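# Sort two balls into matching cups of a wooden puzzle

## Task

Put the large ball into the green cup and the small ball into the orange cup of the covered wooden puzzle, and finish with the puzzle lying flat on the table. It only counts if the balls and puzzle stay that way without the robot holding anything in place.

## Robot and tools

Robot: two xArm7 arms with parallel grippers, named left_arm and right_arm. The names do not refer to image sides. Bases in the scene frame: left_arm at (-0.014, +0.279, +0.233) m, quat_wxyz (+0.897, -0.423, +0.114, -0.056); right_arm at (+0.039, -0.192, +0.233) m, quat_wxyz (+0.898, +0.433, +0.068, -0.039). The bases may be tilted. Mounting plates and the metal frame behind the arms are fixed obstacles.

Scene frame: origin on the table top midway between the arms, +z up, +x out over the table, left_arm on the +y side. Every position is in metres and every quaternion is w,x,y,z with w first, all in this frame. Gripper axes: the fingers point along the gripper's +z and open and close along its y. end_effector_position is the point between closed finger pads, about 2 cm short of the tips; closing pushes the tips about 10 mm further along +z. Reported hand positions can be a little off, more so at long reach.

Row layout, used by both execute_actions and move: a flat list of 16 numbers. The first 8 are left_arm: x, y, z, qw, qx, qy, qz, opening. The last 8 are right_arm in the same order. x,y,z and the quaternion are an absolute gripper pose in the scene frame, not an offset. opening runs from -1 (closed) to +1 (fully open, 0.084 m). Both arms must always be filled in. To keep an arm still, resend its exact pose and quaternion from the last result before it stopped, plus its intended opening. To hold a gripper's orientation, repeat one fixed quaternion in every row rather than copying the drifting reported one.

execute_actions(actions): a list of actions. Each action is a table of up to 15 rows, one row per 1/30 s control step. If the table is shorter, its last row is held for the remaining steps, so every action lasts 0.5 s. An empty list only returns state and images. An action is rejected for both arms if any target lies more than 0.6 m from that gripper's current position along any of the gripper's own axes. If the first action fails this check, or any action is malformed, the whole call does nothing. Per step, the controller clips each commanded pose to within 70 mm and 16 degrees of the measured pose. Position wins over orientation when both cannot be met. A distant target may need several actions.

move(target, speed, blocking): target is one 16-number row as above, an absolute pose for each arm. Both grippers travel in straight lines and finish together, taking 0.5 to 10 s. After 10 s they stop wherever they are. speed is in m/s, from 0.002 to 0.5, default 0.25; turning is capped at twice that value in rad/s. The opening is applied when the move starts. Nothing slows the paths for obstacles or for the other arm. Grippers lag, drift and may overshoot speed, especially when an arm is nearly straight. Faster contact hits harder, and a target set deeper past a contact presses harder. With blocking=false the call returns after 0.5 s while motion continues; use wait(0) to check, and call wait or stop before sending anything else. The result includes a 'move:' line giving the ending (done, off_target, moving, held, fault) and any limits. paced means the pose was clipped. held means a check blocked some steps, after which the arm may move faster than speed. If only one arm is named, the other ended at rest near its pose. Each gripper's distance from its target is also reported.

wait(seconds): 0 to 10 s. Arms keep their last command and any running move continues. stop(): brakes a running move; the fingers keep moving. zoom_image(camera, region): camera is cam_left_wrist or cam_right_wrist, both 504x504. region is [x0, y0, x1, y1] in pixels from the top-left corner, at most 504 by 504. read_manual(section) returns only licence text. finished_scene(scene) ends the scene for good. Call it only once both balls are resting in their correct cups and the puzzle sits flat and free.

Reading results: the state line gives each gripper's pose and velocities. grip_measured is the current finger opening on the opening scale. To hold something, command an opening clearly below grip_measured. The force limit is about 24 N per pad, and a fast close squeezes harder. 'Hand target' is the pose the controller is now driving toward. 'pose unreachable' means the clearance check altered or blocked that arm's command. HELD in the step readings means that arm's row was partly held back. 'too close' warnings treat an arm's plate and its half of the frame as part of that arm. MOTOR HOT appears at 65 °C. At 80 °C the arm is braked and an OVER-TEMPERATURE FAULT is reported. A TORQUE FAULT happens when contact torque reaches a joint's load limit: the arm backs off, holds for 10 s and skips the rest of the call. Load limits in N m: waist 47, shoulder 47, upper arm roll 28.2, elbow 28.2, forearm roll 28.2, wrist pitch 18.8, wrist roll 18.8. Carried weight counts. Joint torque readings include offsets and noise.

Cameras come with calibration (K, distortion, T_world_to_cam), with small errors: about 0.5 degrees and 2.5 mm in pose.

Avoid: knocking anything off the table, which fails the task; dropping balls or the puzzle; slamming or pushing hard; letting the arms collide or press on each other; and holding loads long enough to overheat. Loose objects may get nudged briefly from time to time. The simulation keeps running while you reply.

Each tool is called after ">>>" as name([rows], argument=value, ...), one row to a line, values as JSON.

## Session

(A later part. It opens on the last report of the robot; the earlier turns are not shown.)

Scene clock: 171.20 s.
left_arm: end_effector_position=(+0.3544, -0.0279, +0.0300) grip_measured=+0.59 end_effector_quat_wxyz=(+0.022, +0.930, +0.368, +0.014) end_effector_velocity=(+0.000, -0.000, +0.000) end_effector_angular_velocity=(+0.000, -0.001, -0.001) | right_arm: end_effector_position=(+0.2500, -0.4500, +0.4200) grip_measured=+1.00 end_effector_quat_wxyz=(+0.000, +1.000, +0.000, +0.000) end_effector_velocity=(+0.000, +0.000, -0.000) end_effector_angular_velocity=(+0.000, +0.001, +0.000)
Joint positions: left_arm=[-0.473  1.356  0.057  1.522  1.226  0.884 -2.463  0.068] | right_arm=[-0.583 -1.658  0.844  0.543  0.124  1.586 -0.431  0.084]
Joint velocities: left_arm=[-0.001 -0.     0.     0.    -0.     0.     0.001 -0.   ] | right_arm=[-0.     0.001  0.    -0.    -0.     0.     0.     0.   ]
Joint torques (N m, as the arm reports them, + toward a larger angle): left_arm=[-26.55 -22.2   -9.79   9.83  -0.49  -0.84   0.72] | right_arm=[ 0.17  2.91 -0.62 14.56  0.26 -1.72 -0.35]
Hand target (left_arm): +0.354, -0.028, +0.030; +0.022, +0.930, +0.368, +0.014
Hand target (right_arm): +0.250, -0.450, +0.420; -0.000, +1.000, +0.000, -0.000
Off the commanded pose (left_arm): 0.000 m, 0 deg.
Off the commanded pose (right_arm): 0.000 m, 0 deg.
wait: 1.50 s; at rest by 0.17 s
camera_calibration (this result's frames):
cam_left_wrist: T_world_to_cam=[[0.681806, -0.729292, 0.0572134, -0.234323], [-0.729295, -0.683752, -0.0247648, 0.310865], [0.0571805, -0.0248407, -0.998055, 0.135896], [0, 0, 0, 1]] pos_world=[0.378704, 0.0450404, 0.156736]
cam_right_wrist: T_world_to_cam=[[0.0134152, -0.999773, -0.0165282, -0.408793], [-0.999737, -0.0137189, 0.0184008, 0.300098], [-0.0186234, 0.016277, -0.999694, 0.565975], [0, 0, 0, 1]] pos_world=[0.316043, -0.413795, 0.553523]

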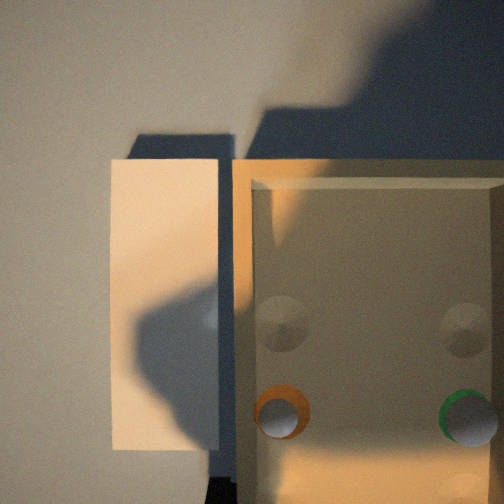

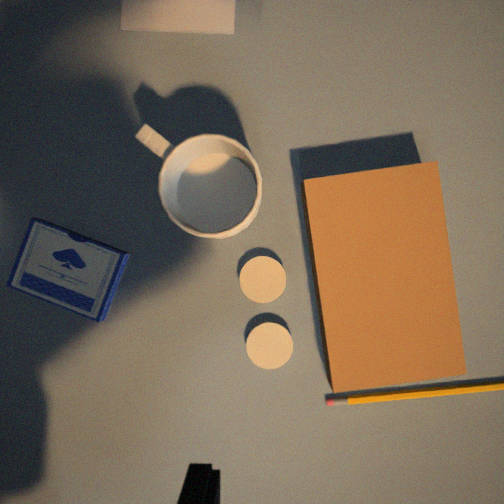

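>>> move(target=[0.3545,-0.028,0.0215,0,0.93,0.368,0,0,0.25,-0.45,0.42,0,1,0,0,1], speed=0.03)

>>> execute_actions([
  [[0.3545,-0.028,0.0215,0,0.93,0.368,0,1,0.25,-0.45,0.42,0,1,0,0,1]],
])

>>> move(target=[0.3545,-0.028,0.1,0,0.93,0.368,0,1,0.25,-0.45,0.42,0,1,0,0,1], speed=0.2)

Scene clock: 176.27 s.
left_arm: end_effector_position=(+0.3545, -0.0280, +0.0215) grip_measured=+0.59 end_effector_quat_wxyz=(+0.000, +0.930, +0.368, +0.000) end_effector_velocity=(+0.001, -0.001, +0.001) end_effector_angular_velocity=(+0.001, +0.001, -0.000) | right_arm: end_effector_position=(+0.2500, -0.4500, +0.4200) grip_measured=+1.00 end_effector_quat_wxyz=(+0.000, +1.000, -0.000, -0.000) end_effector_velocity=(+0.000, +0.000, -0.000) end_effector_angular_velocity=(+0.001, +0.000, +0.000)
Joint positions: left_arm=[-0.45   1.391  0.044  1.58   1.175  0.926 -2.406  0.068] | right_arm=[-0.583 -1.658  0.844  0.543  0.124  1.586 -0.431  0.084]
Joint velocities: left_arm=[-0.     0.002 -0.002  0.007 -0.004  0.004  0.006  0.   ] | right_arm=[ 0.     0.001 -0.001  0.    -0.     0.     0.     0.   ]
Joint torques (N m, as the arm reports them, + toward a larger angle): left_arm=[-27.05 -22.38  -9.94   9.51  -0.46  -0.84   0.62] | right_arm=[ 0.06  2.26 -0.63 14.56  0.27 -1.85 -0.42]
Hand target (left_arm): +0.355, -0.028, +0.022; +0.000, +0.930, +0.368, -0.000
Hand target (right_arm): +0.250, -0.450, +0.420; +0.000, +1.000, +0.000, +0.000
Off the commanded pose (left_arm): 0.000 m, 0 deg.
Off the commanded pose (right_arm): 0.000 m, 0 deg.
move: done
camera_calibration (this result's frames):
cam_left_wrist: T_world_to_cam=[[0.683327, -0.730079, 0.00692788, -0.233407], [-0.729958, -0.683347, -0.0140566, 0.310649], [0.0149966, 0.00454818, -0.999877, 0.143298], [0, 0, 0, 1]] pos_world=[0.384105, 0.0412234, 0.149264]
cam_right_wrist: T_world_to_cam=[[0.013415, -0.999773, -0.0165282, -0.408793], [-0.999737, -0.0137187, 0.0184011, 0.300098], [-0.0186237, 0.016277, -0.999694, 0.565975], [0, 0, 0, 1]] pos_world=[0.316043, -0.413795, 0.553523]

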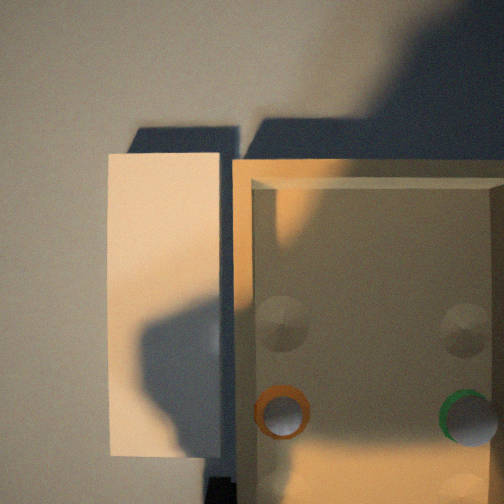

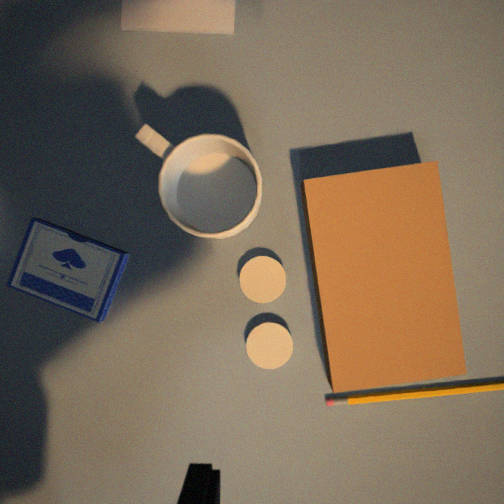

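Scene clock: 176.77 s.
left_arm: end_effector_position=(+0.3545, -0.0280, +0.0215) grip_measured=+1.00 end_effector_quat_wxyz=(+0.000, +0.930, +0.368, +0.000) end_effector_velocity=(-0.001, +0.000, -0.000) end_effector_angular_velocity=(+0.000, +0.001, +0.002) | right_arm: end_effector_position=(+0.2500, -0.4500, +0.4200) grip_measured=+1.00 end_effector_quat_wxyz=(-0.000, +1.000, +0.000, -0.000) end_effector_velocity=(+0.000, +0.000, +0.000) end_effector_angular_velocity=(-0.001, +0.000, +0.001)
Joint positions: left_arm=[-0.45   1.391  0.043  1.581  1.175  0.926 -2.406  0.084] | right_arm=[-0.583 -1.658  0.844  0.543  0.124  1.586 -0.431  0.084]
Joint velocities: left_arm=[ 0.001  0.    -0.001 -0.001  0.     0.    -0.003  0.   ] | right_arm=[ 0.    -0.     0.001 -0.     0.     0.    -0.001  0.   ]
Joint torques (N m, as the arm reports them, + toward a larger angle): left_arm=[-26.66 -22.14  -9.53   9.36  -0.43  -0.77   0.71] | right_arm=[ 0.18  2.95 -0.59 14.62  0.27 -1.75 -0.38]
Hand target (left_arm): +0.355, -0.028, +0.021; +0.000, +0.930, +0.368, -0.000
Hand target (right_arm): +0.250, -0.450, +0.420; +0.000, +1.000, +0.000, +0.000
Off the commanded pose (left_arm): 0.000 m, 0 deg.
Off the commanded pose (right_arm): 0.000 m, 0 deg.
Step readings (end_effector_position):
0: left_arm (+0.3545, -0.0280, +0.0215) | right_arm (+0.2500, -0.4500, +0.4200)
1: left_arm (+0.3545, -0.0281, +0.0216) | right_arm (+0.2500, -0.4500, +0.4200)
2: left_arm (+0.3545, -0.0281, +0.0216) | right_arm (+0.2500, -0.4500, +0.4200)
4: left_arm (+0.3545, -0.0281, +0.0217) | right_arm (+0.2500, -0.4500, +0.4200)
8: left_arm (+0.3546, -0.0282, +0.0217) | right_arm (+0.2500, -0.4500, +0.4200)
15: end_effector_position above
camera_calibration (this result's frames):
cam_left_wrist: T_world_to_cam=[[0.683207, -0.730196, 0.00653817, -0.23336], [-0.730074, -0.68322, -0.0142137, 0.31072], [0.0148458, 0.00493757, -0.999878, 0.143338], [0, 0, 0, 1]] pos_world=[0.384154, 0.0411842, 0.149262]
cam_right_wrist: T_world_to_cam=[[0.0134152, -0.999773, -0.0165284, -0.408793], [-0.999737, -0.0137189, 0.018401, 0.300098], [-0.0186236, 0.0162772, -0.999694, 0.565975], [0, 0, 0, 1]] pos_world=[0.316043, -0.413795, 0.553523]

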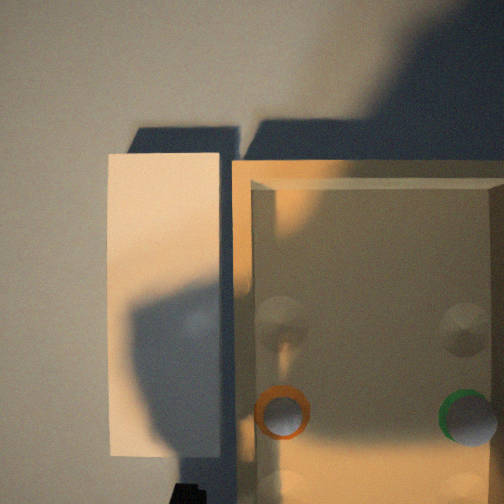

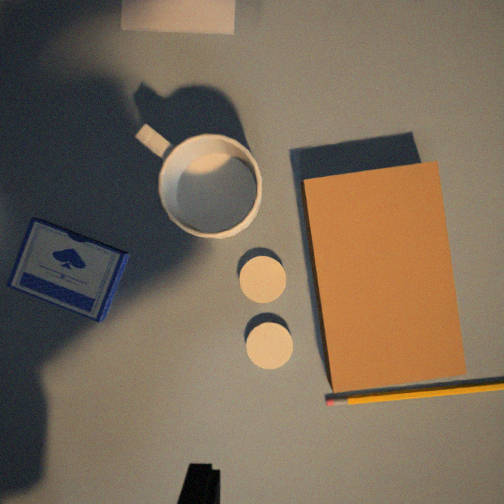

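Scene clock: 177.67 s.
left_arm: end_effector_position=(+0.3547, -0.0276, +0.0991) grip_measured=+1.00 end_effector_quat_wxyz=(-0.001, +0.930, +0.368, +0.000) end_effector_velocity=(+0.001, -0.006, +0.009) end_effector_angular_velocity=(-0.015, -0.006, +0.001) | right_arm: end_effector_position=(+0.2500, -0.4500, +0.4200) grip_measured=+1.00 end_effector_quat_wxyz=(-0.000, +1.000, +0.000, +0.000) end_effector_velocity=(-0.000, -0.000, +0.000) end_effector_angular_velocity=(-0.000, -0.000, +0.000)
Joint positions: left_arm=[-0.519  1.259 -0.029  1.507  1.096  1.032 -2.385  0.084] | right_arm=[-0.583 -1.658  0.844  0.543  0.124  1.586 -0.431  0.084]
Joint velocities: left_arm=[-0.006 -0.005 -0.009  0.004 -0.001 -0.001 -0.001  0.   ] | right_arm=[-0.    -0.001  0.     0.     0.    -0.    -0.001  0.   ]
Joint torques (N m, as the arm reports them, + toward a larger angle): left_arm=[-26.19 -22.5   -9.87  10.48  -0.46  -0.84   0.74] | right_arm=[ 0.39  2.81 -0.49 14.59  0.27 -1.81 -0.33]
Hand target (left_arm): +0.355, -0.028, +0.100; -0.000, +0.930, +0.368, +0.000
Hand target (right_arm): +0.250, -0.450, +0.420; -0.000, +1.000, +0.000, -0.000
Off the commanded pose (left_arm): 0.001 m, 0 deg.
Off the commanded pose (right_arm): 0.000 m, 0 deg.
move: done
camera_calibration (this result's frames):
cam_left_wrist: T_world_to_cam=[[0.682705, -0.730675, 0.00535943, -0.233368], [-0.730544, -0.682694, -0.015288, 0.31254], [0.0148294, 0.00652187, -0.999869, 0.221002], [0, 0, 0, 1]] pos_world=[0.384368, 0.0414123, 0.227001]
cam_right_wrist: T_world_to_cam=[[0.0134152, -0.999773, -0.0165284, -0.408793], [-0.999737, -0.0137189, 0.0184007, 0.300098], [-0.0186233, 0.0162772, -0.999694, 0.565975], [0, 0, 0, 1]] pos_world=[0.316043, -0.413795, 0.553523]

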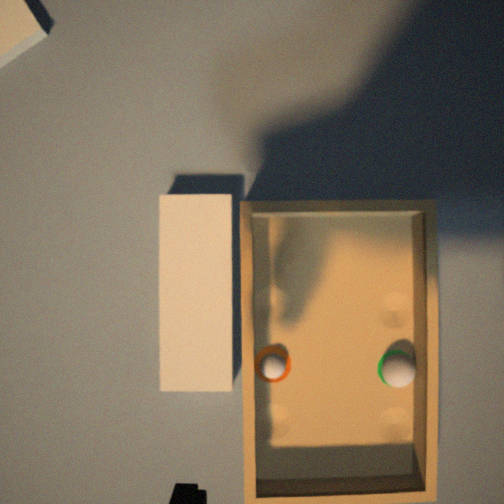

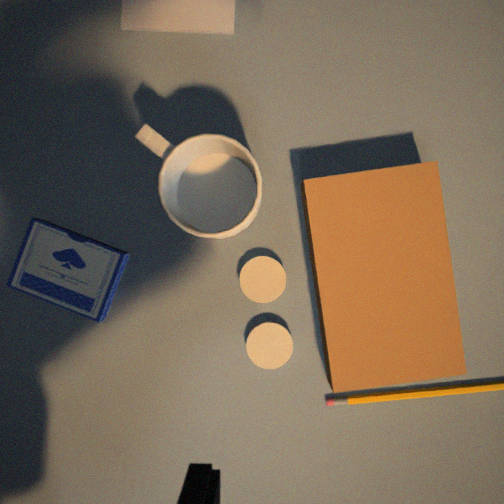

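>>> finished_scene(scene=1)

The scene is finished: the task was done.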